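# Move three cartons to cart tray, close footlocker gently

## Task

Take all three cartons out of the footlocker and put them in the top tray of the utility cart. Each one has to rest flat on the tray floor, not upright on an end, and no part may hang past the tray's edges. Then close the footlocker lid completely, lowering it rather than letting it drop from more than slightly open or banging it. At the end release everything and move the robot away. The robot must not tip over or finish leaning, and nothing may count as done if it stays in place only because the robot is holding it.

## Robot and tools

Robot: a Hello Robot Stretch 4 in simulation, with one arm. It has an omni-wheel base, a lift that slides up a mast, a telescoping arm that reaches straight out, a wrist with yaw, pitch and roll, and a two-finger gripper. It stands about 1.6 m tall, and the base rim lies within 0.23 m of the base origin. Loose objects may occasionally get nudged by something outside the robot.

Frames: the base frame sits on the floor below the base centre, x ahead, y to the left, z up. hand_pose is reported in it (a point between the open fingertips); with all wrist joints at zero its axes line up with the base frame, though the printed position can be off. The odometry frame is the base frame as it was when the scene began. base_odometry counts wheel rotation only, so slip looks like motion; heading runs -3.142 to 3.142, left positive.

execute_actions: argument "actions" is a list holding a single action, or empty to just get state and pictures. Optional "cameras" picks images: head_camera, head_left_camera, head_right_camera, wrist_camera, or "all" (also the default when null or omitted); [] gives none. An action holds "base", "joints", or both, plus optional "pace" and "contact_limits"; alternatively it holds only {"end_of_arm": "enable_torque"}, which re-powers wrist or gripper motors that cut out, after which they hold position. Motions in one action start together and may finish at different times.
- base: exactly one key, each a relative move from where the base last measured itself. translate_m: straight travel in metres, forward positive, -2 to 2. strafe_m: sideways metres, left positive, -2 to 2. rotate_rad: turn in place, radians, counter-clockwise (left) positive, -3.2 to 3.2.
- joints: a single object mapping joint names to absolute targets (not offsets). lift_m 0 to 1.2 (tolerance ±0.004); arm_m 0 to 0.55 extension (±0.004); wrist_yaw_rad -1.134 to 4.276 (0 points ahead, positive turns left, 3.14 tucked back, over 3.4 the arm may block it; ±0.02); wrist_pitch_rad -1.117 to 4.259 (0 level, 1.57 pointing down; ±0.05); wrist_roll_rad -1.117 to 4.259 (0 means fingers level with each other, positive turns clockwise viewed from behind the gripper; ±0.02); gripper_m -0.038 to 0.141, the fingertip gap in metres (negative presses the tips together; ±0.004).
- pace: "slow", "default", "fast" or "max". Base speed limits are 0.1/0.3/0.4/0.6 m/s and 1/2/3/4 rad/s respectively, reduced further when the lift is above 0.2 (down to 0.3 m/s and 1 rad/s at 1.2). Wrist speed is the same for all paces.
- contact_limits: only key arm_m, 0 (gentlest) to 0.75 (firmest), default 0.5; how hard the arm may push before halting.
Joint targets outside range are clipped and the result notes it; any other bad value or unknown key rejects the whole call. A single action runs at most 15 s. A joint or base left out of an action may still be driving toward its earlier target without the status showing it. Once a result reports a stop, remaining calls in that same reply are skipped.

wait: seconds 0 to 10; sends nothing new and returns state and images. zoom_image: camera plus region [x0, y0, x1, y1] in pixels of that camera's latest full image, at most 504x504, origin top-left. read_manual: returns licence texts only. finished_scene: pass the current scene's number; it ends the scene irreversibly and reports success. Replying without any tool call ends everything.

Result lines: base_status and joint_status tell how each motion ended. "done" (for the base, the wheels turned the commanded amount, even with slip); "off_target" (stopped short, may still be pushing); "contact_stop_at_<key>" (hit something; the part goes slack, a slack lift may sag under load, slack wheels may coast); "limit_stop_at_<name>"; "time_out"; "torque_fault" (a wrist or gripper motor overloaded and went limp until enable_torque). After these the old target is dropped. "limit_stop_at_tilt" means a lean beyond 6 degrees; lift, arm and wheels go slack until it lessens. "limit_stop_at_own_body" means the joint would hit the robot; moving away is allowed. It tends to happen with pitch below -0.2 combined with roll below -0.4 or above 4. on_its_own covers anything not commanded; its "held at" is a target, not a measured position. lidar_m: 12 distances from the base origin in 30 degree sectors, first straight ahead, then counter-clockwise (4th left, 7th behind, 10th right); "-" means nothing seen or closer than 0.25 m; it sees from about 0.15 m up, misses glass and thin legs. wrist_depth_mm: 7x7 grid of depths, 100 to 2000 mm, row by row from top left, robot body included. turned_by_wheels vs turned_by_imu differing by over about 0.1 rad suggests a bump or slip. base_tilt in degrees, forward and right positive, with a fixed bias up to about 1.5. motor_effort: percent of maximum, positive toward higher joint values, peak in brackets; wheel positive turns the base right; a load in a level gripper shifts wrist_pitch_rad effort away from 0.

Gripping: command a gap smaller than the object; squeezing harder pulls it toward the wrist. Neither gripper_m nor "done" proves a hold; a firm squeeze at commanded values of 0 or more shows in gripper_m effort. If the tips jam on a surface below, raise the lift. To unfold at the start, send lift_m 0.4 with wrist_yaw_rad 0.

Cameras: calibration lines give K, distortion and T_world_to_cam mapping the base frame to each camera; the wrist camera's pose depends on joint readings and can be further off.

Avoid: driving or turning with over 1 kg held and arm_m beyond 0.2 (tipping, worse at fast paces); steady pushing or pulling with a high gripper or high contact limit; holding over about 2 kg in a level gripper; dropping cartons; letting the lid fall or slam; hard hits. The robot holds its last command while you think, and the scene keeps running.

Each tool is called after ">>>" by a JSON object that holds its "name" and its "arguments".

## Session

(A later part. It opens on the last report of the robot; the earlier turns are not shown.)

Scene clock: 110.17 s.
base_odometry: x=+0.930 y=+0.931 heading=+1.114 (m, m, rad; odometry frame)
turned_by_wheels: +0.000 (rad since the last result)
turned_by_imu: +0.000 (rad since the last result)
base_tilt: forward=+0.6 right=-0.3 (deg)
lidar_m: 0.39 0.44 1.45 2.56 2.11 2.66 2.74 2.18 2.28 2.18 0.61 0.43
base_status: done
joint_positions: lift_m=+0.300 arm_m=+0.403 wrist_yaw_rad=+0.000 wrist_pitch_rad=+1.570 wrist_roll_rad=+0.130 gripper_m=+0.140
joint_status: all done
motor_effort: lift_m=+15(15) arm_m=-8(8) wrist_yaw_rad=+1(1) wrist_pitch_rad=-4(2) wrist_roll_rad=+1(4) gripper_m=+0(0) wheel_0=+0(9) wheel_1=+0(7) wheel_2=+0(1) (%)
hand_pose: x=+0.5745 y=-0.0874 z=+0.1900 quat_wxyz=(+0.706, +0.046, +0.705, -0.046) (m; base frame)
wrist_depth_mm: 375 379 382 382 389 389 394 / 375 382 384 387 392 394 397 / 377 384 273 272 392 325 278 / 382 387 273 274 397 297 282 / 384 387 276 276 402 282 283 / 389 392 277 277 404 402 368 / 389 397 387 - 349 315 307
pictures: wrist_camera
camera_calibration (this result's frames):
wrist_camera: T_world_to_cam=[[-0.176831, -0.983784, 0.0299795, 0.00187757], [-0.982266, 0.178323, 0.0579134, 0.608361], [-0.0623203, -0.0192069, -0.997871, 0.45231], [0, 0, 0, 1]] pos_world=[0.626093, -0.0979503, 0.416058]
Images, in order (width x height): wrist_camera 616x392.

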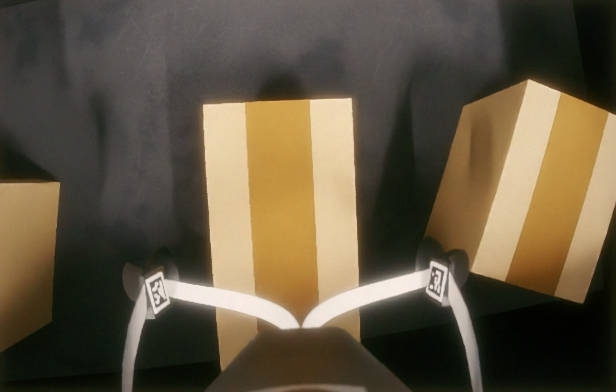

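>>> {"name": "execute_actions", "arguments": {"actions": [{"base":{"strafe_m":0.008},"joints":{"lift_m":0.215,"gripper_m":0.135},"pace":"slow"}], "cameras": ["wrist_camera"]}}

>>> {"name": "execute_actions", "arguments": {"actions": [{"joints":{"gripper_m":0.045,"lift_m":0.21}}], "cameras": []}}

>>> {"name": "execute_actions", "arguments": {"actions": [{"joints":{"lift_m":0.56,"arm_m":0.41}}], "cameras": ["wrist_camera"]}}

>>> {"name": "execute_actions", "arguments": {"actions": [{"base":{"strafe_m":-1.4},"joints":{"arm_m":0.15,"wrist_roll_rad":1.57},"pace":"fast"}], "cameras": []}}

>>> {"name": "execute_actions", "arguments": {"actions": [{"base":{"rotate_rad":-3.19},"joints":{"lift_m":0.7}}], "cameras": ["head_camera"]}}

Scene clock: 124.50 s.
base_odometry: x=+0.923 y=+0.935 heading=+1.114 (m, m, rad; odometry frame)
turned_by_wheels: +0.000 (rad since the last result)
turned_by_imu: +0.000 (rad since the last result)
base_tilt: forward=+0.5 right=-0.4 (deg)
lidar_m: 0.41 0.42 1.51 2.55 2.12 2.62 2.75 2.18 2.27 2.17 0.63 0.42
base_status: done
joint_positions: lift_m=+0.215 arm_m=+0.403 wrist_yaw_rad=+0.000 wrist_pitch_rad=+1.570 wrist_roll_rad=+0.130 gripper_m=+0.135
joint_status: all done
motor_effort: lift_m=+14(15) arm_m=-7(7) wrist_yaw_rad=+1(1) wrist_pitch_rad=-3(3) wrist_roll_rad=+1(1) gripper_m=-1(2) wheel_0=-3(6) wheel_1=+4(1) wheel_2=+0(1) (%)
hand_pose: x=+0.5745 y=-0.0874 z=+0.1050 quat_wxyz=(+0.706, +0.046, +0.705, -0.046) (m; base frame)
wrist_depth_mm: 293 296 298 301 303 307 307 / 296 296 185 186 304 310 273 / 298 301 186 187 309 309 245 / 301 301 188 189 191 309 229 / 301 303 190 191 193 264 214 / 304 307 190 190 194 320 320 / 306 309 193 - 314 315 306
pictures: wrist_camera
camera_calibration (this result's frames):
wrist_camera: T_world_to_cam=[[-0.176831, -0.983785, 0.0299795, 0.00442438], [-0.982266, 0.178323, 0.0579135, 0.613281], [-0.0623204, -0.0192069, -0.997871, 0.367523], [0, 0, 0, 1]] pos_world=[0.626091, -0.0979503, 0.331091]
Images, in order (width x height): wrist_camera 616x392.

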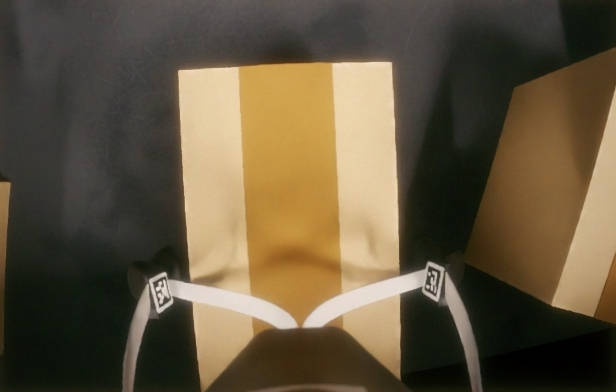

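Scene clock: 126.37 s.
base_odometry: x=+0.923 y=+0.935 heading=+1.114 (m, m, rad; odometry frame)
turned_by_wheels: +0.000 (rad since the last result)
turned_by_imu: +0.000 (rad since the last result)
base_tilt: forward=+0.6 right=-0.5 (deg)
lidar_m: 0.40 0.44 1.48 2.55 2.12 2.64 2.74 2.16 2.25 2.18 0.60 0.44
base_status: not commanded
joint_positions: lift_m=+0.210 arm_m=+0.403 wrist_yaw_rad=+0.000 wrist_pitch_rad=+1.570 wrist_roll_rad=+0.130 gripper_m=+0.046
joint_status: all done
motor_effort: lift_m=+15(16) arm_m=-8(8) wrist_yaw_rad=+0(1) wrist_pitch_rad=-4(3) wrist_roll_rad=+1(1) gripper_m=-30(32) wheel_0=-3(3) wheel_1=+3(3) wheel_2=+0(0) (%)
hand_pose: x=+0.5745 y=-0.0874 z=+0.1000 quat_wxyz=(+0.706, +0.046, +0.705, -0.046) (m; base frame)
wrist_depth_mm: 287 290 293 296 300 301 301 / 290 293 165 166 168 303 273 / 291 296 165 167 168 304 246 / 294 297 167 168 170 304 229 / 296 300 168 169 171 286 216 / 300 177 169 170 172 228 317 / 301 306 170 - 174 315 306
pictures: none
No camera images: the call's "cameras" was empty. Leave "cameras" out to get every camera's image.

Scene clock: 128.80 s.
base_odometry: x=+0.923 y=+0.935 heading=+1.114 (m, m, rad; odometry frame)
turned_by_wheels: +0.000 (rad since the last result)
turned_by_imu: +0.000 (rad since the last result)
base_tilt: forward=+0.7 right=-0.6 (deg)
lidar_m: 0.42 0.44 1.47 2.53 2.11 2.63 2.75 2.20 2.29 2.18 0.61 0.43
base_status: not commanded
joint_positions: lift_m=+0.560 arm_m=+0.409 wrist_yaw_rad=+0.000 wrist_pitch_rad=+1.570 wrist_roll_rad=+0.130 gripper_m=+0.046
joint_status: all done
motor_effort: lift_m=+21(22) arm_m=+8(8) wrist_yaw_rad=+1(1) wrist_pitch_rad=-4(4) wrist_roll_rad=+1(1) gripper_m=-32(30) wheel_0=-3(3) wheel_1=+4(3) wheel_2=+0(0) (%)
hand_pose: x=+0.5797 y=-0.0874 z=+0.4495 quat_wxyz=(+0.706, +0.046, +0.705, -0.046) (m; base frame)
wrist_depth_mm: 459 492 544 574 609 603 459 / 597 634 165 166 167 640 466 / 621 640 166 167 169 585 484 / 530 615 167 168 171 574 492 / 525 549 168 169 171 615 508 / 554 177 169 171 172 366 404 / 473 427 170 - 174 368 723
pictures: wrist_camera
camera_calibration (this result's frames):
wrist_camera: T_world_to_cam=[[-0.176863, -0.983778, 0.0300135, -0.00497318], [-0.982248, 0.17836, 0.0581028, 0.598382], [-0.0625135, -0.0192045, -0.997859, 0.711701], [0, 0, 0, 1]] pos_world=[0.631371, -0.0979523, 0.675559]
Images, in order (width x height): wrist_camera 616x392.

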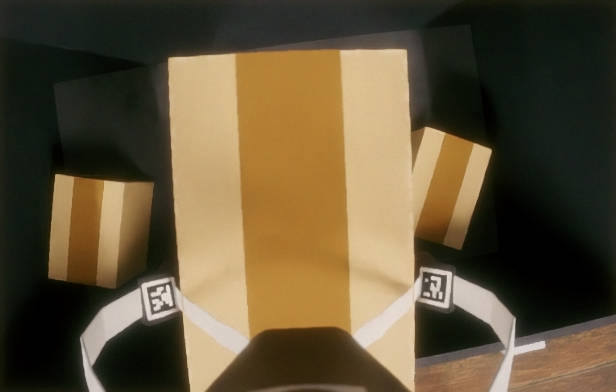

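Scene clock: 133.43 s.
base_odometry: x=+2.180 y=+0.318 heading=+1.115 (m, m, rad; odometry frame)
turned_by_wheels: +0.000 (rad since the last result)
turned_by_imu: +0.001 (rad since the last result)
base_tilt: forward=+0.6 right=-0.4 (deg)
lidar_m: 0.26 1.05 1.01 1.74 3.41 2.84 1.75 1.10 0.80 0.76 0.79 0.28
base_status: done
joint_positions: lift_m=+0.560 arm_m=+0.151 wrist_yaw_rad=+0.000 wrist_pitch_rad=+1.570 wrist_roll_rad=+1.570 gripper_m=+0.046
joint_status: all done
motor_effort: lift_m=+21(21) arm_m=-7(9) wrist_yaw_rad=+0(1) wrist_pitch_rad=-5(4) wrist_roll_rad=+0(4) gripper_m=-31(32) wheel_0=-2(12) wheel_1=+3(11) wheel_2=+0(1) (%)
hand_pose: x=+0.3224 y=-0.0874 z=+0.4495 quat_wxyz=(+0.500, +0.500, +0.500, -0.500) (m; base frame)
wrist_depth_mm: 634 647 654 661 661 668 676 / 647 654 164 166 167 668 683 / 661 661 166 167 169 504 484 / 654 668 167 168 171 473 473 / 668 668 168 169 171 477 480 / 668 177 169 170 172 477 488 / 683 691 170 - 174 477 484
pictures: none
No camera images: the call's "cameras" was empty. Leave "cameras" out to get every camera's image.

Scene clock: 136.30 s.
base_odometry: x=+2.180 y=+0.318 heading=-2.075 (m, m, rad; odometry frame)
turned_by_wheels: -3.190 (rad since the last result)
turned_by_imu: -3.137 (rad since the last result)
base_tilt: forward=+0.5 right=-0.5 (deg)
lidar_m: 0.25 1.15 0.82 0.76 0.78 1.04 0.98 1.03 1.01 1.44 3.46 0.31
base_status: done
joint_positions: lift_m=+0.700 arm_m=+0.151 wrist_yaw_rad=+0.000 wrist_pitch_rad=+1.570 wrist_roll_rad=+1.570 gripper_m=+0.046
joint_status: all done
motor_effort: lift_m=+21(23) arm_m=-7(7) wrist_yaw_rad=+1(1) wrist_pitch_rad=-4(5) wrist_roll_rad=+1(1) gripper_m=-29(30) wheel_0=+2(5) wheel_1=+0(10) wheel_2=+2(8) (%)
hand_pose: x=+0.3225 y=-0.0874 z=+0.5895 quat_wxyz=(+0.501, +0.500, +0.500, -0.499) (m; base frame)
wrist_depth_mm: 778 778 788 809 809 820 820 / 778 788 165 165 168 831 820 / 778 798 166 167 169 831 831 / 798 809 167 167 170 615 621 / 809 820 168 169 171 621 627 / 809 177 169 170 172 621 741 / 831 820 170 - 174 627 866
pictures: head_camera
Images, in order (width x height): head_camera 420x560.

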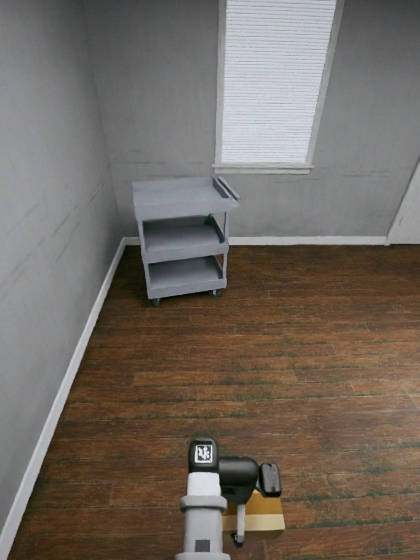

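>>> {"name": "execute_actions", "arguments": {"actions": [{"base":{"translate_m":1.25},"joints":{"lift_m":1.12,"wrist_roll_rad":-0.15},"pace":"fast"}], "cameras": ["head_left_camera"]}}

>>> {"name": "execute_actions", "arguments": {"actions": [{"base":{"strafe_m":0.38},"joints":{"arm_m":0.45}}], "cameras": ["head_left_camera","head_right_camera","wrist_camera"]}}

Scene clock: 151.30 s.
base_odometry: x=+1.576 y=-0.777 heading=-2.075 (m, m, rad; odometry frame)
turned_by_wheels: +0.000 (rad since the last result)
turned_by_imu: -0.006 (rad since the last result)
base_tilt: forward=+0.6 right=-0.5 (deg)
lidar_m: 0.25 0.54 0.86 0.82 0.85 1.12 2.23 1.91 2.27 3.16 2.24 0.25
base_status: done
joint_positions: lift_m=+1.120 arm_m=+0.151 wrist_yaw_rad=+0.000 wrist_pitch_rad=+1.570 wrist_roll_rad=-0.150 gripper_m=+0.046
joint_status: all done
motor_effort: lift_m=+21(22) arm_m=-7(7) wrist_yaw_rad=+1(1) wrist_pitch_rad=-3(4) wrist_roll_rad=-1(7) gripper_m=-31(31) wheel_0=+1(9) wheel_1=+0(8) wheel_2=+3(13) (%)
hand_pose: x=+0.3224 y=-0.0874 z=+1.0095 quat_wxyz=(+0.705, -0.053, +0.705, +0.053) (m; base frame)
wrist_depth_mm: 415 591 741 741 1255 1229 1255 / 723 732 164 166 167 1255 1281 / 1205 1205 166 167 169 1255 1255 / 1205 1205 167 168 170 1281 1281 / 1229 1229 167 170 172 1308 1308 / 1255 177 169 170 173 1281 1281 / 1255 1229 171 - 175 1308 1336
pictures: head_left_camera
Images, in order (width x height): head_left_camera 420x672.

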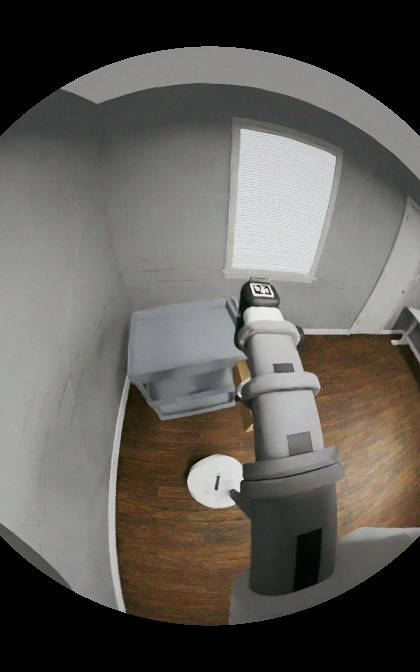

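Scene clock: 153.90 s.
base_odometry: x=+1.909 y=-0.960 heading=-2.075 (m, m, rad; odometry frame)
turned_by_wheels: +0.000 (rad since the last result)
turned_by_imu: +0.000 (rad since the last result)
base_tilt: forward=+0.6 right=-0.4 (deg)
lidar_m: 0.44 0.68 0.46 0.43 0.45 0.62 1.53 2.10 2.30 3.50 2.23 0.53
base_status: done
joint_positions: lift_m=+1.120 arm_m=+0.449 wrist_yaw_rad=+0.000 wrist_pitch_rad=+1.570 wrist_roll_rad=-0.150 gripper_m=+0.046
joint_status: all done
motor_effort: lift_m=+20(21) arm_m=+8(8) wrist_yaw_rad=+0(1) wrist_pitch_rad=-3(5) wrist_roll_rad=-1(1) gripper_m=-30(32) wheel_0=+0(10) wheel_1=+1(11) wheel_2=+1(0) (%)
hand_pose: x=+0.6198 y=-0.0874 z=+1.0095 quat_wxyz=(+0.705, -0.053, +0.705, +0.053) (m; base frame)
wrist_depth_mm: 768 421 427 433 436 442 442 / 788 415 164 166 167 442 445 / 809 427 166 167 168 449 449 / 820 436 167 168 170 449 455 / 842 436 168 169 171 455 452 / 854 177 169 170 172 382 1281 / 854 1205 171 - 174 1308 1281
pictures: head_left_camera, head_right_camera, wrist_camera
camera_calibration (this result's frames):
wrist_camera: T_world_to_cam=[[0.101539, -0.994372, 0.0302231, -0.188389], [-0.993332, -0.0996717, 0.0579365, 0.587924], [-0.054598, -0.0359044, -0.997863, 1.26672], [0, 0, 0, 1]] pos_world=[0.672293, -0.0832484, 1.23564]
Images, in order (width x height): head_left_camera 420x672, head_right_camera 420x672, wrist_camera 616x392.

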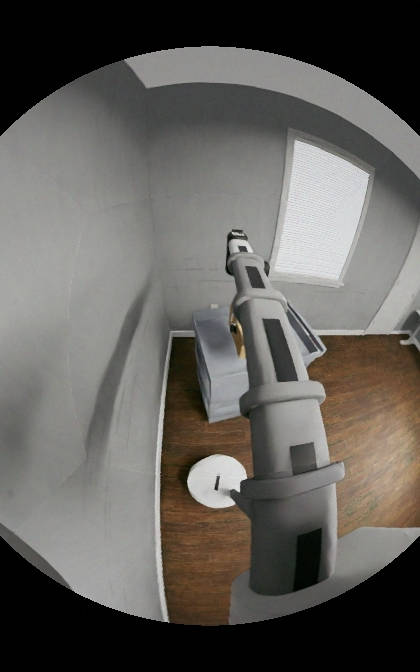

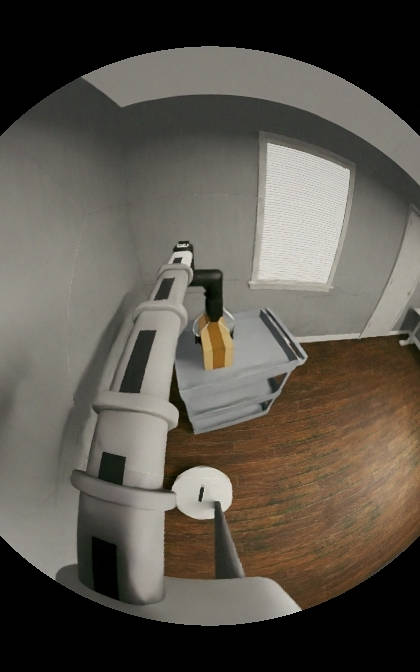

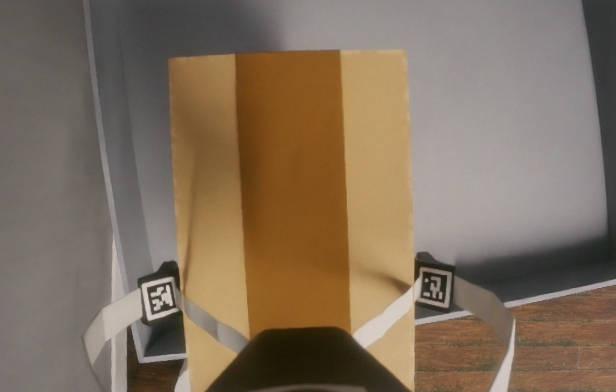

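>>> {"name": "execute_actions", "arguments": {"actions": [{"base":{"strafe_m":0.06},"joints":{"arm_m":0.54,"wrist_roll_rad":-0.24,"lift_m":1.07}}], "cameras": ["wrist_camera"]}}

>>> {"name": "execute_actions", "arguments": {"actions": [{"joints":{"lift_m":0.995},"pace":"slow"}], "cameras": ["wrist_camera"]}}

Scene clock: 162.93 s.
base_odometry: x=+1.961 y=-0.989 heading=-2.075 (m, m, rad; odometry frame)
turned_by_wheels: +0.000 (rad since the last result)
turned_by_imu: +0.000 (rad since the last result)
base_tilt: forward=+0.5 right=-0.5 (deg)
lidar_m: 0.46 0.60 0.40 0.36 0.39 0.54 1.38 2.16 2.29 3.59 0.91 0.50
base_status: done
joint_positions: lift_m=+1.070 arm_m=+0.539 wrist_yaw_rad=+0.000 wrist_pitch_rad=+1.570 wrist_roll_rad=-0.240 gripper_m=+0.046
joint_status: all done
motor_effort: lift_m=+15(18) arm_m=+8(8) wrist_yaw_rad=+0(1) wrist_pitch_rad=-4(4) wrist_roll_rad=-1(4) gripper_m=-31(30) wheel_0=+0(10) wheel_1=+1(11) wheel_2=+0(2) (%)
hand_pose: x=+0.7098 y=-0.0874 z=+0.9599 quat_wxyz=(+0.702, -0.085, +0.702, +0.085) (m; base frame)
wrist_depth_mm: 647 370 379 382 384 392 392 / 691 359 165 165 167 389 394 / 715 384 166 167 169 392 402 / 750 387 167 168 169 397 404 / 768 387 168 170 171 399 407 / 798 177 169 171 172 404 410 / 809 392 171 - 174 410 413
pictures: wrist_camera
camera_calibration (this result's frames):
wrist_camera: T_world_to_cam=[[0.190319, -0.981255, 0.0302764, -0.257941], [-0.980382, -0.188359, 0.0580639, 0.663089], [-0.0512727, -0.0407332, -0.997854, 1.21934], [0, 0, 0, 1]] pos_world=[0.761691, -0.0785398, 1.18603]
Images, in order (width x height): wrist_camera 616x392.

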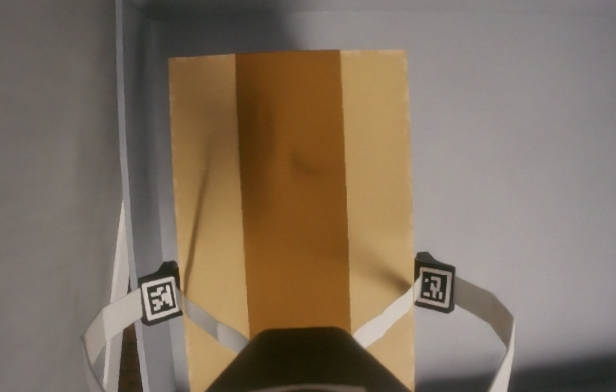

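Scene clock: 164.43 s.
base_odometry: x=+1.961 y=-0.989 heading=-2.075 (m, m, rad; odometry frame)
turned_by_wheels: +0.000 (rad since the last result)
turned_by_imu: +0.000 (rad since the last result)
base_tilt: forward=+0.4 right=-0.4 (deg)
lidar_m: 0.47 0.60 0.40 0.37 0.40 0.53 1.40 2.15 2.31 3.58 0.92 0.51
base_status: not commanded
joint_positions: lift_m=+0.995 arm_m=+0.539 wrist_yaw_rad=+0.000 wrist_pitch_rad=+1.570 wrist_roll_rad=-0.240 gripper_m=+0.046
joint_status: all done
motor_effort: lift_m=+15(15) arm_m=+8(8) wrist_yaw_rad=+0(1) wrist_pitch_rad=-4(4) wrist_roll_rad=-1(1) gripper_m=-31(32) wheel_0=+0(0) wheel_1=+1(1) wheel_2=+1(0) (%)
hand_pose: x=+0.7098 y=-0.0874 z=+0.8849 quat_wxyz=(+0.702, -0.085, +0.702, +0.085) (m; base frame)
wrist_depth_mm: 591 301 306 307 312 314 315 / 615 300 165 166 167 319 317 / 668 306 165 167 169 320 320 / 707 310 167 168 170 322 325 / 723 294 168 170 171 324 327 / 809 177 169 170 173 325 332 / 820 297 171 - 174 329 334
pictures: wrist_camera
camera_calibration (this result's frames):
wrist_camera: T_world_to_cam=[[0.190319, -0.981255, 0.0302764, -0.25567], [-0.980382, -0.188358, 0.0580639, 0.667445], [-0.0512727, -0.0407332, -0.997854, 1.1445], [0, 0, 0, 1]] pos_world=[0.761693, -0.0785398, 1.11103]
Images, in order (width x height): wrist_camera 616x392.

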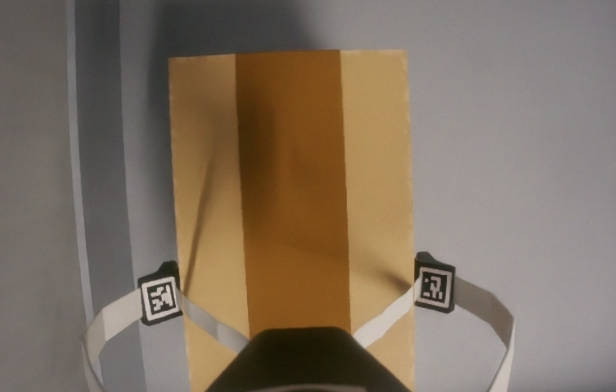

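>>> {"name": "execute_actions", "arguments": {"actions": [{"base":{"strafe_m":0.02},"joints":{"lift_m":0.988},"pace":"slow"}], "cameras": []}}

>>> {"name": "execute_actions", "arguments": {"actions": [{"joints":{"lift_m":0.984,"gripper_m":0.13}}], "cameras": ["wrist_camera"]}}

>>> {"name": "execute_actions", "arguments": {"actions": [{"joints":{"lift_m":1.08}}], "cameras": []}}

>>> {"name": "execute_actions", "arguments": {"actions": [{"base":{"translate_m":-1.2},"joints":{"arm_m":0.05,"wrist_roll_rad":0.46,"gripper_m":0.135},"pace":"fast"}], "cameras": []}}

>>> {"name": "execute_actions", "arguments": {"actions": [{"base":{"strafe_m":-1.65},"joints":{"lift_m":0.55},"pace":"fast"}], "cameras": []}}

>>> {"name": "execute_actions", "arguments": {"actions": [{"base":{"rotate_rad":3.19}}], "cameras": []}}

>>> {"name": "execute_actions", "arguments": {"actions": [{"joints":{"arm_m":0.46},"pace":"fast"}], "cameras": ["head_camera","wrist_camera"]}}

Scene clock: 180.73 s.
base_odometry: x=+1.979 y=-0.999 heading=-2.075 (m, m, rad; odometry frame)
turned_by_wheels: +0.000 (rad since the last result)
turned_by_imu: +0.000 (rad since the last result)
base_tilt: forward=+0.5 right=-0.5 (deg)
lidar_m: 0.44 0.54 0.38 0.35 0.37 0.50 1.31 2.19 2.33 3.61 0.86 0.52
base_status: done
joint_positions: lift_m=+0.988 arm_m=+0.539 wrist_yaw_rad=+0.000 wrist_pitch_rad=+1.570 wrist_roll_rad=-0.240 gripper_m=+0.046
joint_status: all done
motor_effort: lift_m=+15(15) arm_m=+8(8) wrist_yaw_rad=+1(0) wrist_pitch_rad=-4(4) wrist_roll_rad=-1(1) gripper_m=-30(31) wheel_0=-3(7) wheel_1=+4(9) wheel_2=+0(0) (%)
hand_pose: x=+0.7098 y=-0.0874 z=+0.8779 quat_wxyz=(+0.702, -0.085, +0.702, +0.085) (m; base frame)
wrist_depth_mm: 634 282 300 303 303 307 310 / 661 263 164 165 167 310 312 / 683 282 166 167 169 312 312 / 732 300 167 168 170 315 317 / 741 276 168 169 171 319 319 / 778 177 169 170 172 319 320 / 788 281 171 - 174 322 325
pictures: none
No camera images: the call's "cameras" was empty. Leave "cameras" out to get every camera's image.

Scene clock: 182.53 s.
base_odometry: x=+1.979 y=-0.999 heading=-2.075 (m, m, rad; odometry frame)
turned_by_wheels: +0.000 (rad since the last result)
turned_by_imu: +0.000 (rad since the last result)
base_tilt: forward=+0.5 right=-0.4 (deg)
lidar_m: 0.44 0.57 0.37 0.36 0.36 0.50 1.28 2.19 2.32 3.62 0.90 0.52
base_status: not commanded
joint_positions: lift_m=+0.984 arm_m=+0.539 wrist_yaw_rad=+0.000 wrist_pitch_rad=+1.570 wrist_roll_rad=-0.240 gripper_m=+0.130
joint_status: all done
motor_effort: lift_m=+15(16) arm_m=+8(8) wrist_yaw_rad=+1(1) wrist_pitch_rad=-5(7) wrist_roll_rad=-1(2) gripper_m=-1(30) wheel_0=-3(3) wheel_1=+4(4) wheel_2=+0(0) (%)
hand_pose: x=+0.7097 y=-0.0874 z=+0.8739 quat_wxyz=(+0.702, -0.085, +0.702, +0.085) (m; base frame)
wrist_depth_mm: 640 285 296 298 303 304 306 / 668 283 182 184 301 306 309 / 683 282 183 185 188 309 312 / 723 279 186 186 189 312 312 / 750 254 186 187 190 314 315 / 778 234 188 188 191 315 319 / 788 303 189 - 315 319 322
pictures: wrist_camera
camera_calibration (this result's frames):
wrist_camera: T_world_to_cam=[[0.190257, -0.981269, 0.0302201, -0.255227], [-0.980379, -0.188288, 0.0583545, 0.667745], [-0.0515714, -0.0407295, -0.997838, 1.1337], [0, 0, 0, 1]] pos_world=[0.761668, -0.0785435, 1.09999]
Images, in order (width x height): wrist_camera 616x392.

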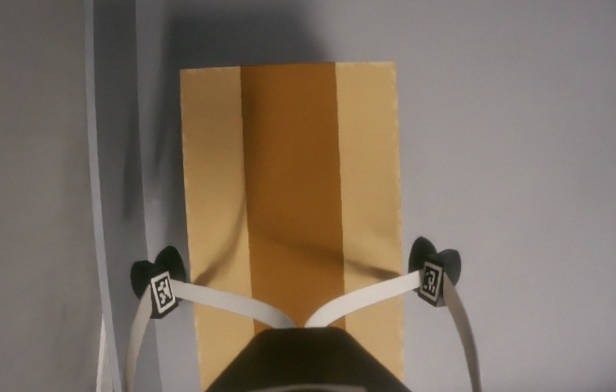

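Scene clock: 183.93 s.
base_odometry: x=+1.979 y=-0.999 heading=-2.075 (m, m, rad; odometry frame)
turned_by_wheels: +0.000 (rad since the last result)
turned_by_imu: +0.000 (rad since the last result)
base_tilt: forward=+0.4 right=-0.4 (deg)
lidar_m: 0.46 0.56 0.39 0.34 0.35 0.51 1.31 2.20 2.30 3.59 0.90 0.50
base_status: not commanded
joint_positions: lift_m=+1.080 arm_m=+0.539 wrist_yaw_rad=+0.000 wrist_pitch_rad=+1.570 wrist_roll_rad=-0.240 gripper_m=+0.130
joint_status: all done
motor_effort: lift_m=+21(20) arm_m=+8(8) wrist_yaw_rad=+1(1) wrist_pitch_rad=-4(5) wrist_roll_rad=-1(1) gripper_m=-1(0) wheel_0=-3(3) wheel_1=+4(4) wheel_2=+0(0) (%)
hand_pose: x=+0.7097 y=-0.0874 z=+0.9695 quat_wxyz=(+0.702, -0.085, +0.702, +0.085) (m; base frame)
wrist_depth_mm: 634 759 389 394 394 397 404 / 661 798 389 394 399 399 407 / 691 878 279 279 402 407 413 / 723 960 394 282 407 410 413 / 750 976 399 286 410 410 415 / 778 960 285 286 410 418 418 / 798 1078 404 - 418 421 424
pictures: none
No camera images: the call's "cameras" was empty. Leave "cameras" out to get every camera's image.

Scene clock: 189.00 s.
base_odometry: x=+2.558 y=+0.052 heading=-2.075 (m, m, rad; odometry frame)
turned_by_wheels: +0.000 (rad since the last result)
turned_by_imu: +0.005 (rad since the last result)
base_tilt: forward=+0.4 right=-0.4 (deg)
lidar_m: 1.47 0.48 0.33 0.31 0.33 0.44 1.05 1.09 1.48 1.68 3.84 1.84
base_status: done
joint_positions: lift_m=+1.080 arm_m=+0.051 wrist_yaw_rad=+0.000 wrist_pitch_rad=+1.570 wrist_roll_rad=+0.460 gripper_m=+0.135
joint_status: all done
motor_effort: lift_m=+20(20) arm_m=-7(9) wrist_yaw_rad=+1(0) wrist_pitch_rad=-4(5) wrist_roll_rad=+0(4) gripper_m=+1(1) wheel_0=-3(5) wheel_1=-1(10) wheel_2=+1(12) (%)
hand_pose: x=+0.2224 y=-0.0874 z=+0.9695 quat_wxyz=(+0.689, +0.161, +0.688, -0.161) (m; base frame)
wrist_depth_mm: 1118 1160 1182 1160 1182 1205 1229 / 976 1138 1182 1182 1205 1205 1229 / 831 1138 1182 1205 1205 1205 1205 / 723 1118 1205 1205 1229 1205 1229 / 647 798 1160 991 1229 1255 1281 / 574 683 1008 1008 991 1255 1255 / 525 654 960 - 1229 1205 1281
pictures: none
No camera images: the call's "cameras" was empty. Leave "cameras" out to get every camera's image.

Scene clock: 195.23 s.
base_odometry: x=+1.113 y=+0.849 heading=-2.075 (m, m, rad; odometry frame)
turned_by_wheels: +0.000 (rad since the last result)
turned_by_imu: -0.003 (rad since the last result)
base_tilt: forward=+0.4 right=-0.5 (deg)
lidar_m: 2.73 2.07 2.08 1.96 1.49 0.43 0.40 0.41 0.56 2.76 2.28 2.74
base_status: done
joint_positions: lift_m=+0.550 arm_m=+0.051 wrist_yaw_rad=+0.000 wrist_pitch_rad=+1.570 wrist_roll_rad=+0.460 gripper_m=+0.135
joint_status: all done
motor_effort: lift_m=+16(20) arm_m=-7(7) wrist_yaw_rad=+1(1) wrist_pitch_rad=-4(4) wrist_roll_rad=+0(0) gripper_m=+0(1) wheel_0=-1(10) wheel_1=+0(11) wheel_2=+0(0) (%)
hand_pose: x=+0.2224 y=-0.0874 z=+0.4399 quat_wxyz=(+0.689, +0.161, +0.688, -0.161) (m; base frame)
wrist_depth_mm: 634 640 654 661 661 668 668 / 640 647 647 668 661 676 683 / 647 661 654 661 661 683 691 / 654 661 661 668 668 668 691 / 654 654 661 469 512 691 699 / 668 676 459 459 462 691 715 / 661 668 455 - 469 699 715
pictures: none
No camera images: the call's "cameras" was empty. Leave "cameras" out to get every camera's image.

Scene clock: 198.10 s.
base_odometry: x=+1.113 y=+0.849 heading=+1.115 (m, m, rad; odometry frame)
turned_by_wheels: +3.190 (rad since the last result)
turned_by_imu: +3.136 (rad since the last result)
base_tilt: forward=+0.6 right=-0.5 (deg)
lidar_m: 0.40 0.44 0.64 2.77 2.34 2.86 2.75 2.09 2.05 1.96 1.40 0.41
base_status: done
joint_positions: lift_m=+0.550 arm_m=+0.051 wrist_yaw_rad=+0.000 wrist_pitch_rad=+1.570 wrist_roll_rad=+0.460 gripper_m=+0.135
joint_status: not commanded
motor_effort: lift_m=+16(16) arm_m=-7(7) wrist_yaw_rad=+2(2) wrist_pitch_rad=-4(4) wrist_roll_rad=+0(0) gripper_m=+0(0) wheel_0=-2(5) wheel_1=-1(8) wheel_2=-2(8) (%)
hand_pose: x=+0.2224 y=-0.0874 z=+0.4399 quat_wxyz=(+0.689, +0.161, +0.688, -0.161) (m; base frame)
wrist_depth_mm: 609 621 340 436 661 661 668 / 615 355 452 661 676 676 683 / 359 480 668 661 676 676 683 / 539 654 668 676 668 683 691 / 661 661 668 473 512 683 691 / 661 668 462 459 469 683 691 / 668 683 459 - 469 699 707
pictures: none
No camera images: the call's "cameras" was empty. Leave "cameras" out to get every camera's image.

Scene clock: 200.03 s.
base_odometry: x=+1.113 y=+0.849 heading=+1.115 (m, m, rad; odometry frame)
turned_by_wheels: +0.000 (rad since the last result)
turned_by_imu: +0.000 (rad since the last result)
base_tilt: forward=+0.5 right=-0.5 (deg)
lidar_m: 0.39 0.43 0.61 2.76 2.31 2.82 2.73 2.10 2.06 1.96 1.41 0.42
base_status: not commanded
joint_positions: lift_m=+0.550 arm_m=+0.459 wrist_yaw_rad=+0.000 wrist_pitch_rad=+1.570 wrist_roll_rad=+0.460 gripper_m=+0.135
joint_status: all done
motor_effort: lift_m=+16(16) arm_m=+8(10) wrist_yaw_rad=+0(1) wrist_pitch_rad=-3(4) wrist_roll_rad=+0(0) gripper_m=+0(0) wheel_0=-2(2) wheel_1=-1(1) wheel_2=-2(2) (%)
hand_pose: x=+0.6299 y=-0.0874 z=+0.4399 quat_wxyz=(+0.689, +0.161, +0.688, -0.161) (m; base frame)
wrist_depth_mm: 283 314 389 480 397 661 668 / 315 397 544 640 404 661 676 / 427 591 634 640 462 676 683 / 627 634 640 640 564 676 691 / 627 634 647 535 654 387 683 / 634 634 647 530 504 384 699 / 569 654 647 - 433 362 699
pictures: head_camera, wrist_camera
camera_calibration (this result's frames):
wrist_camera: T_world_to_cam=[[-0.48609, -0.873405, 0.0296755, 0.208743], [-0.871483, 0.48699, 0.0579596, 0.605442], [-0.0650738, 0.00231186, -0.997878, 0.708784], [0, 0, 0, 1]] pos_world=[0.675223, -0.114165, 0.665994]
Images, in order (width x height): head_camera 420x560, wrist_camera 616x392.

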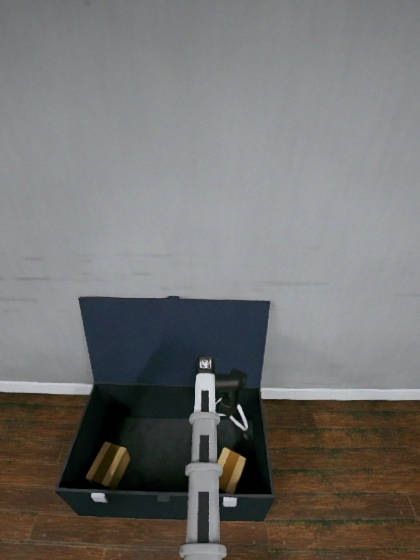

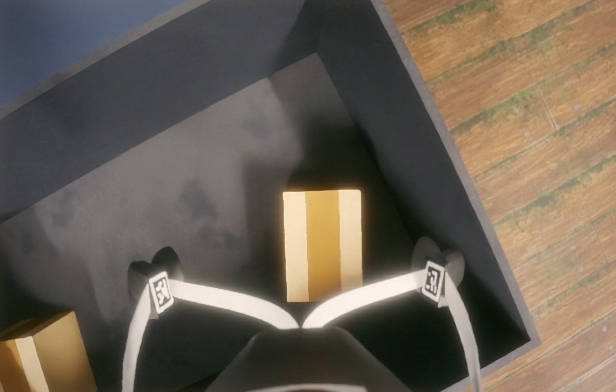

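>>> {"name": "execute_actions", "arguments": {"actions": [{"base":{"strafe_m":-0.006},"joints":{"arm_m":0.39,"wrist_roll_rad":0.48,"lift_m":0.3}}], "cameras": ["wrist_camera"]}}

Scene clock: 207.80 s.
base_odometry: x=+1.119 y=+0.846 heading=+1.115 (m, m, rad; odometry frame)
turned_by_wheels: +0.000 (rad since the last result)
turned_by_imu: +0.000 (rad since the last result)
base_tilt: forward=+0.6 right=-0.4 (deg)
lidar_m: 0.39 0.43 0.58 2.76 2.35 2.84 2.74 2.06 2.05 1.95 1.43 0.41
base_status: done
joint_positions: lift_m=+0.300 arm_m=+0.391 wrist_yaw_rad=+0.000 wrist_pitch_rad=+1.570 wrist_roll_rad=+0.480 gripper_m=+0.135
joint_status: all done
motor_effort: lift_m=+15(16) arm_m=-8(8) wrist_yaw_rad=+0(0) wrist_pitch_rad=-4(3) wrist_roll_rad=+2(2) gripper_m=+0(1) wheel_0=-1(5) wheel_1=-1(8) wheel_2=+1(1) (%)
hand_pose: x=+0.5625 y=-0.0874 z=+0.1900 quat_wxyz=(+0.687, +0.168, +0.687, -0.168) (m; base frame)
wrist_depth_mm: 349 375 382 384 287 188 - / 382 379 384 387 343 212 168 / 379 382 387 272 394 248 189 / 382 387 389 274 397 290 208 / 384 389 389 278 279 315 237 / 387 389 278 276 283 304 258 / 392 397 397 - 315 253 229
pictures: wrist_camera
camera_calibration (this result's frames):
wrist_camera: T_world_to_cam=[[-0.503377, -0.863554, 0.0297698, 0.193979], [-0.861601, 0.504243, 0.0581582, 0.557128], [-0.065234, 0.00362575, -0.997863, 0.455199], [0, 0, 0, 1]] pos_world=[0.60736, -0.115067, 0.416051]
Images, in order (width x height): wrist_camera 616x392.

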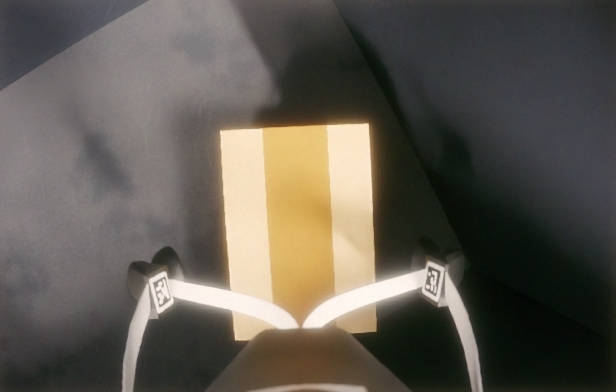

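>>> {"name": "execute_actions", "arguments": {"actions": [{"base":{"strafe_m":-0.004},"joints":{"lift_m":0.215},"pace":"slow"}], "cameras": ["wrist_camera"]}}

>>> {"name": "execute_actions", "arguments": {"actions": [{"joints":{"gripper_m":0.045,"lift_m":0.21}}], "cameras": []}}

>>> {"name": "execute_actions", "arguments": {"actions": [{"joints":{"lift_m":0.56}}], "cameras": ["wrist_camera"]}}

>>> {"name": "execute_actions", "arguments": {"actions": [{"base":{"strafe_m":-1.48},"joints":{"arm_m":0.12,"wrist_roll_rad":-0.24},"pace":"fast"}], "cameras": []}}

>>> {"name": "execute_actions", "arguments": {"actions": [{"base":{"rotate_rad":3.195},"joints":{"lift_m":0.7}}], "cameras": ["head_camera"]}}

>>> {"name": "execute_actions", "arguments": {"actions": [{"base":{"translate_m":1.33},"joints":{"lift_m":1.12},"pace":"fast"}], "cameras": []}}

>>> {"name": "execute_actions", "arguments": {"actions": [{"joints":{"arm_m":0.36}}], "cameras": ["wrist_camera","head_right_camera"]}}

Scene clock: 226.17 s.
base_odometry: x=+1.122 y=+0.844 heading=+1.115 (m, m, rad; odometry frame)
turned_by_wheels: +0.000 (rad since the last result)
turned_by_imu: +0.000 (rad since the last result)
base_tilt: forward=+0.5 right=-0.5 (deg)
lidar_m: 0.39 0.43 0.60 2.78 2.34 2.83 2.75 2.09 2.03 1.96 1.39 0.43
base_status: done
joint_positions: lift_m=+0.215 arm_m=+0.391 wrist_yaw_rad=+0.000 wrist_pitch_rad=+1.570 wrist_roll_rad=+0.480 gripper_m=+0.135
joint_status: all done
motor_effort: lift_m=+15(14) arm_m=-7(8) wrist_yaw_rad=+1(1) wrist_pitch_rad=-4(4) wrist_roll_rad=+2(1) gripper_m=+0(0) wheel_0=+3(4) wheel_1=-2(3) wheel_2=+0(0) (%)
hand_pose: x=+0.5625 y=-0.0874 z=+0.1050 quat_wxyz=(+0.687, +0.168, +0.687, -0.168) (m; base frame)
wrist_depth_mm: 293 294 297 301 278 184 - / 296 297 300 304 306 206 163 / 298 298 186 188 190 237 183 / 300 304 188 189 191 282 203 / 301 303 189 191 193 304 230 / 306 307 191 191 194 303 256 / 307 309 193 - 276 253 229
pictures: wrist_camera
camera_calibration (this result's frames):
wrist_camera: T_world_to_cam=[[-0.503376, -0.863554, 0.0297698, 0.196507], [-0.861601, 0.504243, 0.0581582, 0.562068], [-0.065234, 0.00362573, -0.997863, 0.370408], [0, 0, 0, 1]] pos_world=[0.607359, -0.115067, 0.331077]
Images, in order (width x height): wrist_camera 616x392.

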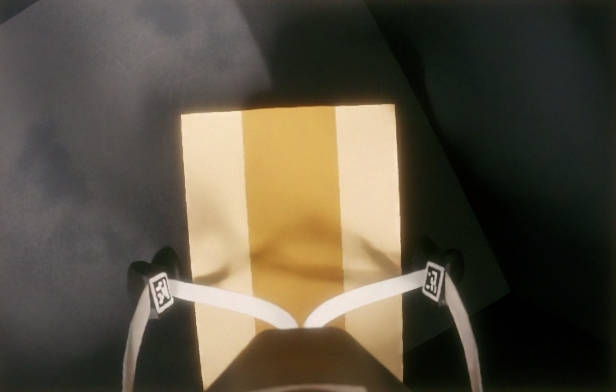

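Scene clock: 228.03 s.
base_odometry: x=+1.122 y=+0.844 heading=+1.115 (m, m, rad; odometry frame)
turned_by_wheels: +0.000 (rad since the last result)
turned_by_imu: +0.000 (rad since the last result)
base_tilt: forward=+0.5 right=-0.5 (deg)
lidar_m: 0.41 0.42 0.61 2.77 2.35 2.86 2.76 2.09 2.04 1.93 1.45 0.42
base_status: not commanded
joint_positions: lift_m=+0.210 arm_m=+0.391 wrist_yaw_rad=+0.000 wrist_pitch_rad=+1.570 wrist_roll_rad=+0.480 gripper_m=+0.046
joint_status: all done
motor_effort: lift_m=+16(18) arm_m=-8(8) wrist_yaw_rad=+0(0) wrist_pitch_rad=-4(2) wrist_roll_rad=+1(1) gripper_m=-31(32) wheel_0=+3(3) wheel_1=-2(2) wheel_2=+0(0) (%)
hand_pose: x=+0.5625 y=-0.0874 z=+0.0998 quat_wxyz=(+0.687, +0.168, +0.687, -0.168) (m; base frame)
wrist_depth_mm: 287 289 293 294 279 183 - / 290 291 294 297 297 207 164 / 291 296 167 167 169 240 184 / 296 296 167 169 171 282 202 / 296 300 168 170 171 309 231 / 300 177 170 170 172 264 256 / 300 304 170 - 174 257 230
pictures: none
No camera images: the call's "cameras" was empty. Leave "cameras" out to get every camera's image.

Scene clock: 230.47 s.
base_odometry: x=+1.122 y=+0.844 heading=+1.115 (m, m, rad; odometry frame)
turned_by_wheels: +0.000 (rad since the last result)
turned_by_imu: +0.000 (rad since the last result)
base_tilt: forward=+0.5 right=-0.5 (deg)
lidar_m: 0.40 0.43 0.63 2.78 2.34 2.86 2.73 2.09 2.04 1.96 1.41 0.44
base_status: not commanded
joint_positions: lift_m=+0.560 arm_m=+0.391 wrist_yaw_rad=+0.000 wrist_pitch_rad=+1.570 wrist_roll_rad=+0.480 gripper_m=+0.046
joint_status: all done
motor_effort: lift_m=+22(23) arm_m=-7(8) wrist_yaw_rad=+0(0) wrist_pitch_rad=-4(4) wrist_roll_rad=+1(1) gripper_m=-32(32) wheel_0=+2(3) wheel_1=-2(2) wheel_2=+0(0) (%)
hand_pose: x=+0.5624 y=-0.0874 z=+0.4494 quat_wxyz=(+0.687, +0.168, +0.687, -0.168) (m; base frame)
wrist_depth_mm: 349 418 549 559 661 676 676 / 430 544 634 640 424 683 683 / 574 640 166 168 170 683 691 / 634 640 167 169 171 691 699 / 634 640 168 170 172 433 707 / 647 177 169 170 172 349 715 / 597 661 170 - 174 699 715
pictures: wrist_camera
camera_calibration (this result's frames):
wrist_camera: T_world_to_cam=[[-0.503383, -0.863549, 0.0298177, 0.186218], [-0.86159, 0.504253, 0.05824, 0.541964], [-0.0653287, 0.00362647, -0.997857, 0.714091], [0, 0, 0, 1]] pos_world=[0.60734, -0.115068, 0.675444]
Images, in order (width x height): wrist_camera 616x392.

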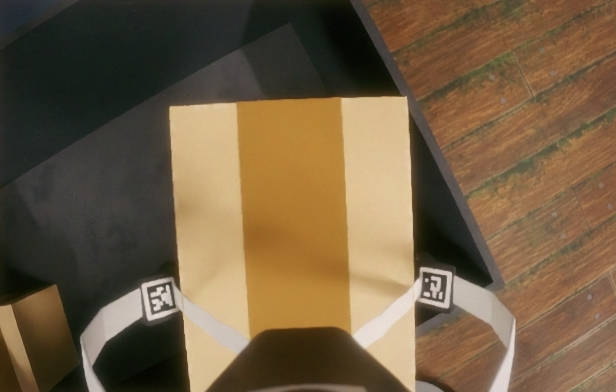

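Scene clock: 235.30 s.
base_odometry: x=+2.451 y=+0.192 heading=+1.114 (m, m, rad; odometry frame)
turned_by_wheels: +0.000 (rad since the last result)
turned_by_imu: +0.002 (rad since the last result)
base_tilt: forward=+0.4 right=-0.6 (deg)
lidar_m: 0.97 1.02 1.28 1.64 3.67 1.94 1.73 0.69 0.46 0.45 0.50 0.25
base_status: done
joint_positions: lift_m=+0.560 arm_m=+0.121 wrist_yaw_rad=+0.000 wrist_pitch_rad=+1.570 wrist_roll_rad=-0.240 gripper_m=+0.046
joint_status: all done
motor_effort: lift_m=+22(22) arm_m=-7(8) wrist_yaw_rad=+1(0) wrist_pitch_rad=-5(6) wrist_roll_rad=-1(6) gripper_m=-33(32) wheel_0=-3(11) wheel_1=+1(15) wheel_2=-1(1) (%)
hand_pose: x=+0.2924 y=-0.0874 z=+0.4494 quat_wxyz=(+0.702, -0.084, +0.702, +0.084) (m; base frame)
wrist_depth_mm: 654 654 661 661 668 676 640 / 647 654 661 661 676 676 609 / 654 661 167 168 170 683 597 / 661 668 167 168 171 691 580 / 654 668 168 169 172 699 549 / 668 177 169 170 173 580 521 / 569 462 170 - 174 654 508
pictures: none
No camera images: the call's "cameras" was empty. Leave "cameras" out to get every camera's image.

Scene clock: 238.17 s.
base_odometry: x=+2.451 y=+0.193 heading=-1.974 (m, m, rad; odometry frame)
turned_by_wheels: +3.195 (rad since the last result)
turned_by_imu: +3.141 (rad since the last result)
base_tilt: forward=+0.5 right=-0.5 (deg)
lidar_m: 1.49 0.63 0.48 0.45 0.50 0.73 0.96 1.04 1.30 3.69 3.61 1.86
base_status: done
joint_positions: lift_m=+0.700 arm_m=+0.121 wrist_yaw_rad=+0.000 wrist_pitch_rad=+1.570 wrist_roll_rad=-0.240 gripper_m=+0.046
joint_status: all done
motor_effort: lift_m=+22(23) arm_m=-7(7) wrist_yaw_rad=+0(1) wrist_pitch_rad=-3(2) wrist_roll_rad=-1(1) gripper_m=-32(32) wheel_0=+1(7) wheel_1=+0(9) wheel_2=+0(8) (%)
hand_pose: x=+0.2925 y=-0.0874 z=+0.5894 quat_wxyz=(+0.702, -0.085, +0.702, +0.085) (m; base frame)
wrist_depth_mm: 683 798 798 809 798 820 820 / 707 798 798 809 831 831 820 / 750 798 167 167 169 831 831 / 798 809 167 168 171 831 831 / 798 809 168 170 172 842 866 / 820 177 169 170 173 854 866 / 809 609 171 - 174 854 866
pictures: head_camera
Images, in order (width x height): head_camera 420x560.

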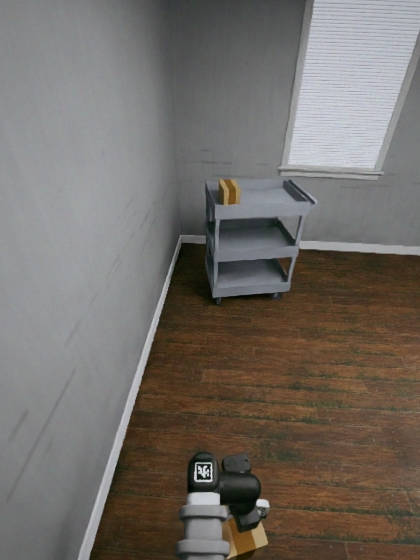

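Scene clock: 242.83 s.
base_odometry: x=+1.930 y=-1.031 heading=-1.973 (m, m, rad; odometry frame)
turned_by_wheels: +0.000 (rad since the last result)
turned_by_imu: -0.006 (rad since the last result)
base_tilt: forward=+0.6 right=-0.3 (deg)
lidar_m: 0.33 0.54 0.39 0.38 0.41 0.60 2.17 2.20 2.64 3.58 0.67 0.25
base_status: done
joint_positions: lift_m=+1.120 arm_m=+0.121 wrist_yaw_rad=+0.000 wrist_pitch_rad=+1.570 wrist_roll_rad=-0.240 gripper_m=+0.046
joint_status: all done
motor_effort: lift_m=+22(23) arm_m=-7(7) wrist_yaw_rad=+0(0) wrist_pitch_rad=-4(6) wrist_roll_rad=-1(1) gripper_m=-31(31) wheel_0=+2(5) wheel_1=+3(8) wheel_2=+1(13) (%)
hand_pose: x=+0.2924 y=-0.0874 z=+1.0094 quat_wxyz=(+0.702, -0.085, +0.702, +0.085) (m; base frame)
wrist_depth_mm: 569 809 1205 430 433 439 442 / 609 866 1205 430 436 442 449 / 647 960 167 167 170 715 455 / 707 1078 167 168 171 1281 1281 / 750 1098 168 170 172 1255 1281 / 798 178 169 171 173 1281 1308 / 820 1255 171 - 175 1336 1308
pictures: none
No camera images: the call's "cameras" was empty. Leave "cameras" out to get every camera's image.

Scene clock: 244.67 s.
base_odometry: x=+1.930 y=-1.031 heading=-1.973 (m, m, rad; odometry frame)
turned_by_wheels: +0.000 (rad since the last result)
turned_by_imu: +0.000 (rad since the last result)
base_tilt: forward=+0.6 right=-0.4 (deg)
lidar_m: 0.42 0.52 0.40 0.39 0.42 0.59 2.21 2.19 2.65 3.58 0.65 0.41
base_status: not commanded
joint_positions: lift_m=+1.120 arm_m=+0.359 wrist_yaw_rad=+0.000 wrist_pitch_rad=+1.570 wrist_roll_rad=-0.240 gripper_m=+0.046
joint_status: all done
motor_effort: lift_m=+22(22) arm_m=+8(9) wrist_yaw_rad=+2(1) wrist_pitch_rad=-3(6) wrist_roll_rad=-1(1) gripper_m=-31(33) wheel_0=+1(2) wheel_1=+3(3) wheel_2=+2(1) (%)
hand_pose: x=+0.5298 y=-0.0874 z=+1.0094 quat_wxyz=(+0.702, -0.085, +0.702, +0.085) (m; base frame)
wrist_depth_mm: 559 788 1138 430 315 439 439 / 585 842 1138 319 320 442 442 / 627 931 166 168 169 445 449 / 676 1025 167 168 170 449 459 / 715 1078 169 169 171 452 459 / 768 177 170 170 173 397 455 / 809 1229 171 - 175 1336 1308
pictures: head_right_camera, wrist_camera
camera_calibration (this result's frames):
wrist_camera: T_world_to_cam=[[0.190465, -0.981227, 0.0302866, -0.225271], [-0.980357, -0.188505, 0.0580121, 0.483806], [-0.0512138, -0.040741, -0.997856, 1.25941], [0, 0, 0, 1]] pos_world=[0.581709, -0.078532, 1.23547]
Images, in order (width x height): head_right_camera 420x672, wrist_camera 616x392.

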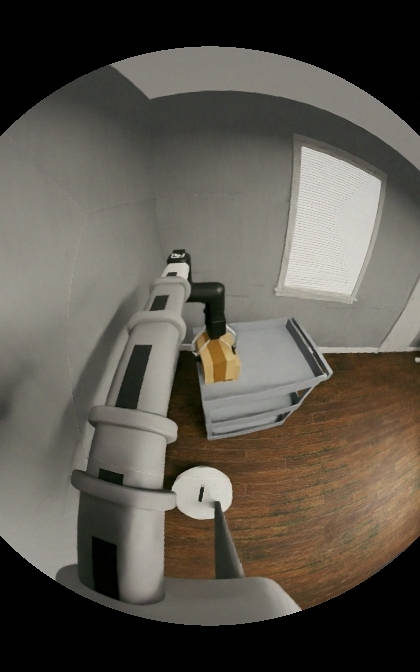

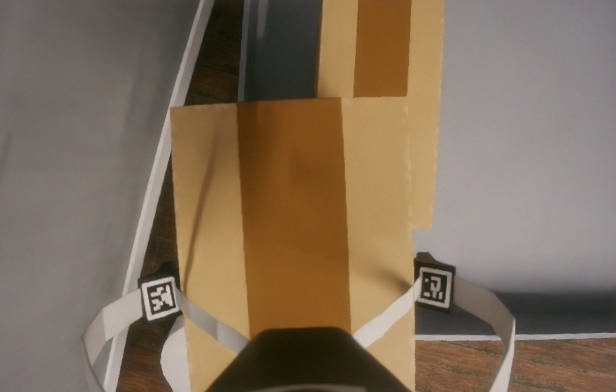

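>>> {"name": "execute_actions", "arguments": {"actions": [{"base":{"strafe_m":-0.23},"joints":{"arm_m":0.43,"wrist_roll_rad":-0.15}}]}}

Scene clock: 281.47 s.
base_odometry: x=+1.718 y=-0.941 heading=-1.974 (m, m, rad; odometry frame)
turned_by_wheels: +0.000 (rad since the last result)
turned_by_imu: +0.000 (rad since the last result)
base_tilt: forward=+0.5 right=-0.4 (deg)
lidar_m: 0.42 0.43 0.63 0.61 0.66 0.96 2.32 2.05 3.56 3.35 1.91 0.48
base_status: done
joint_positions: lift_m=+1.120 arm_m=+0.429 wrist_yaw_rad=+0.000 wrist_pitch_rad=+1.570 wrist_roll_rad=-0.150 gripper_m=+0.046
joint_status: all done
motor_effort: lift_m=+22(22) arm_m=+7(9) wrist_yaw_rad=+0(1) wrist_pitch_rad=-4(5) wrist_roll_rad=+1(3) gripper_m=-32(31) wheel_0=-1(10) wheel_1=-2(7) wheel_2=-1(2) (%)
hand_pose: x=+0.5997 y=-0.0874 z=+1.0094 quat_wxyz=(+0.705, -0.053, +0.705, +0.053) (m; base frame)
wrist_depth_mm: 345 327 427 430 433 436 418 / 310 309 430 433 436 442 407 / 310 310 167 167 170 445 404 / 314 317 167 168 171 449 404 / 379 319 168 170 172 452 421 / 421 177 169 171 172 433 421 / 384 404 170 - 174 407 1336
pictures: head_camera, head_left_camera, head_right_camera, wrist_camera
camera_calibration (this result's frames):
wrist_camera: T_world_to_cam=[[0.101984, -0.994328, 0.0301852, -0.18657], [-0.993267, -0.100105, 0.0583103, 0.567536], [-0.0549579, -0.0359287, -0.997842, 1.26565], [0, 0, 0, 1]] pos_world=[0.652299, -0.0832254, 1.23545]
Images, in order (width x height): head_camera 420x560, head_left_camera 420x672, head_right_camera 420x672, wrist_camera 616x392.

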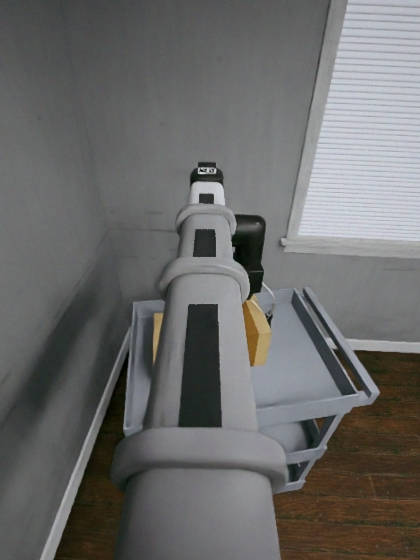

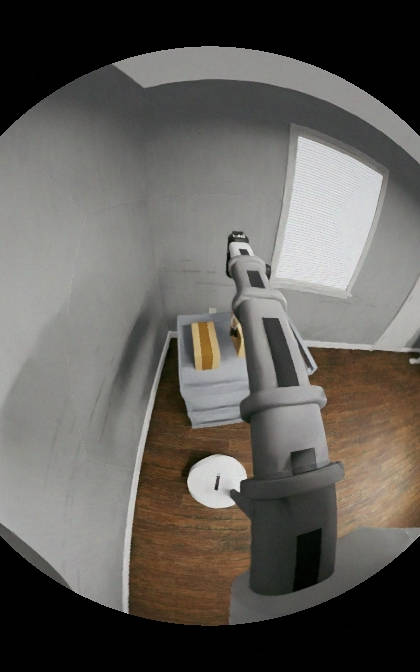

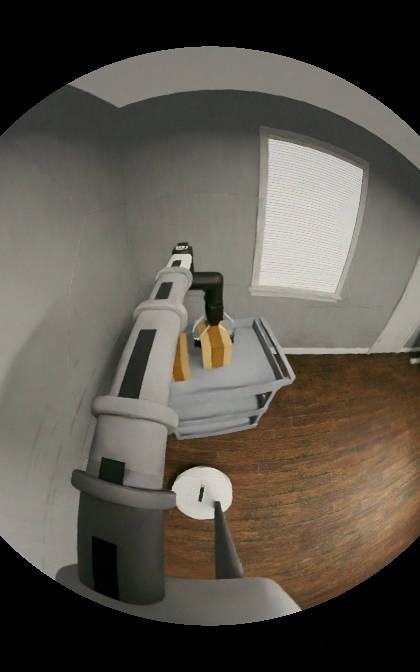

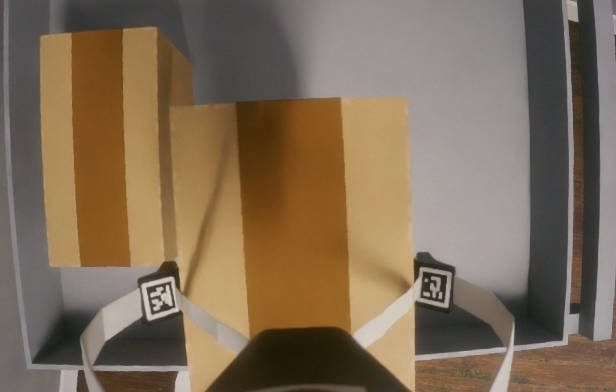

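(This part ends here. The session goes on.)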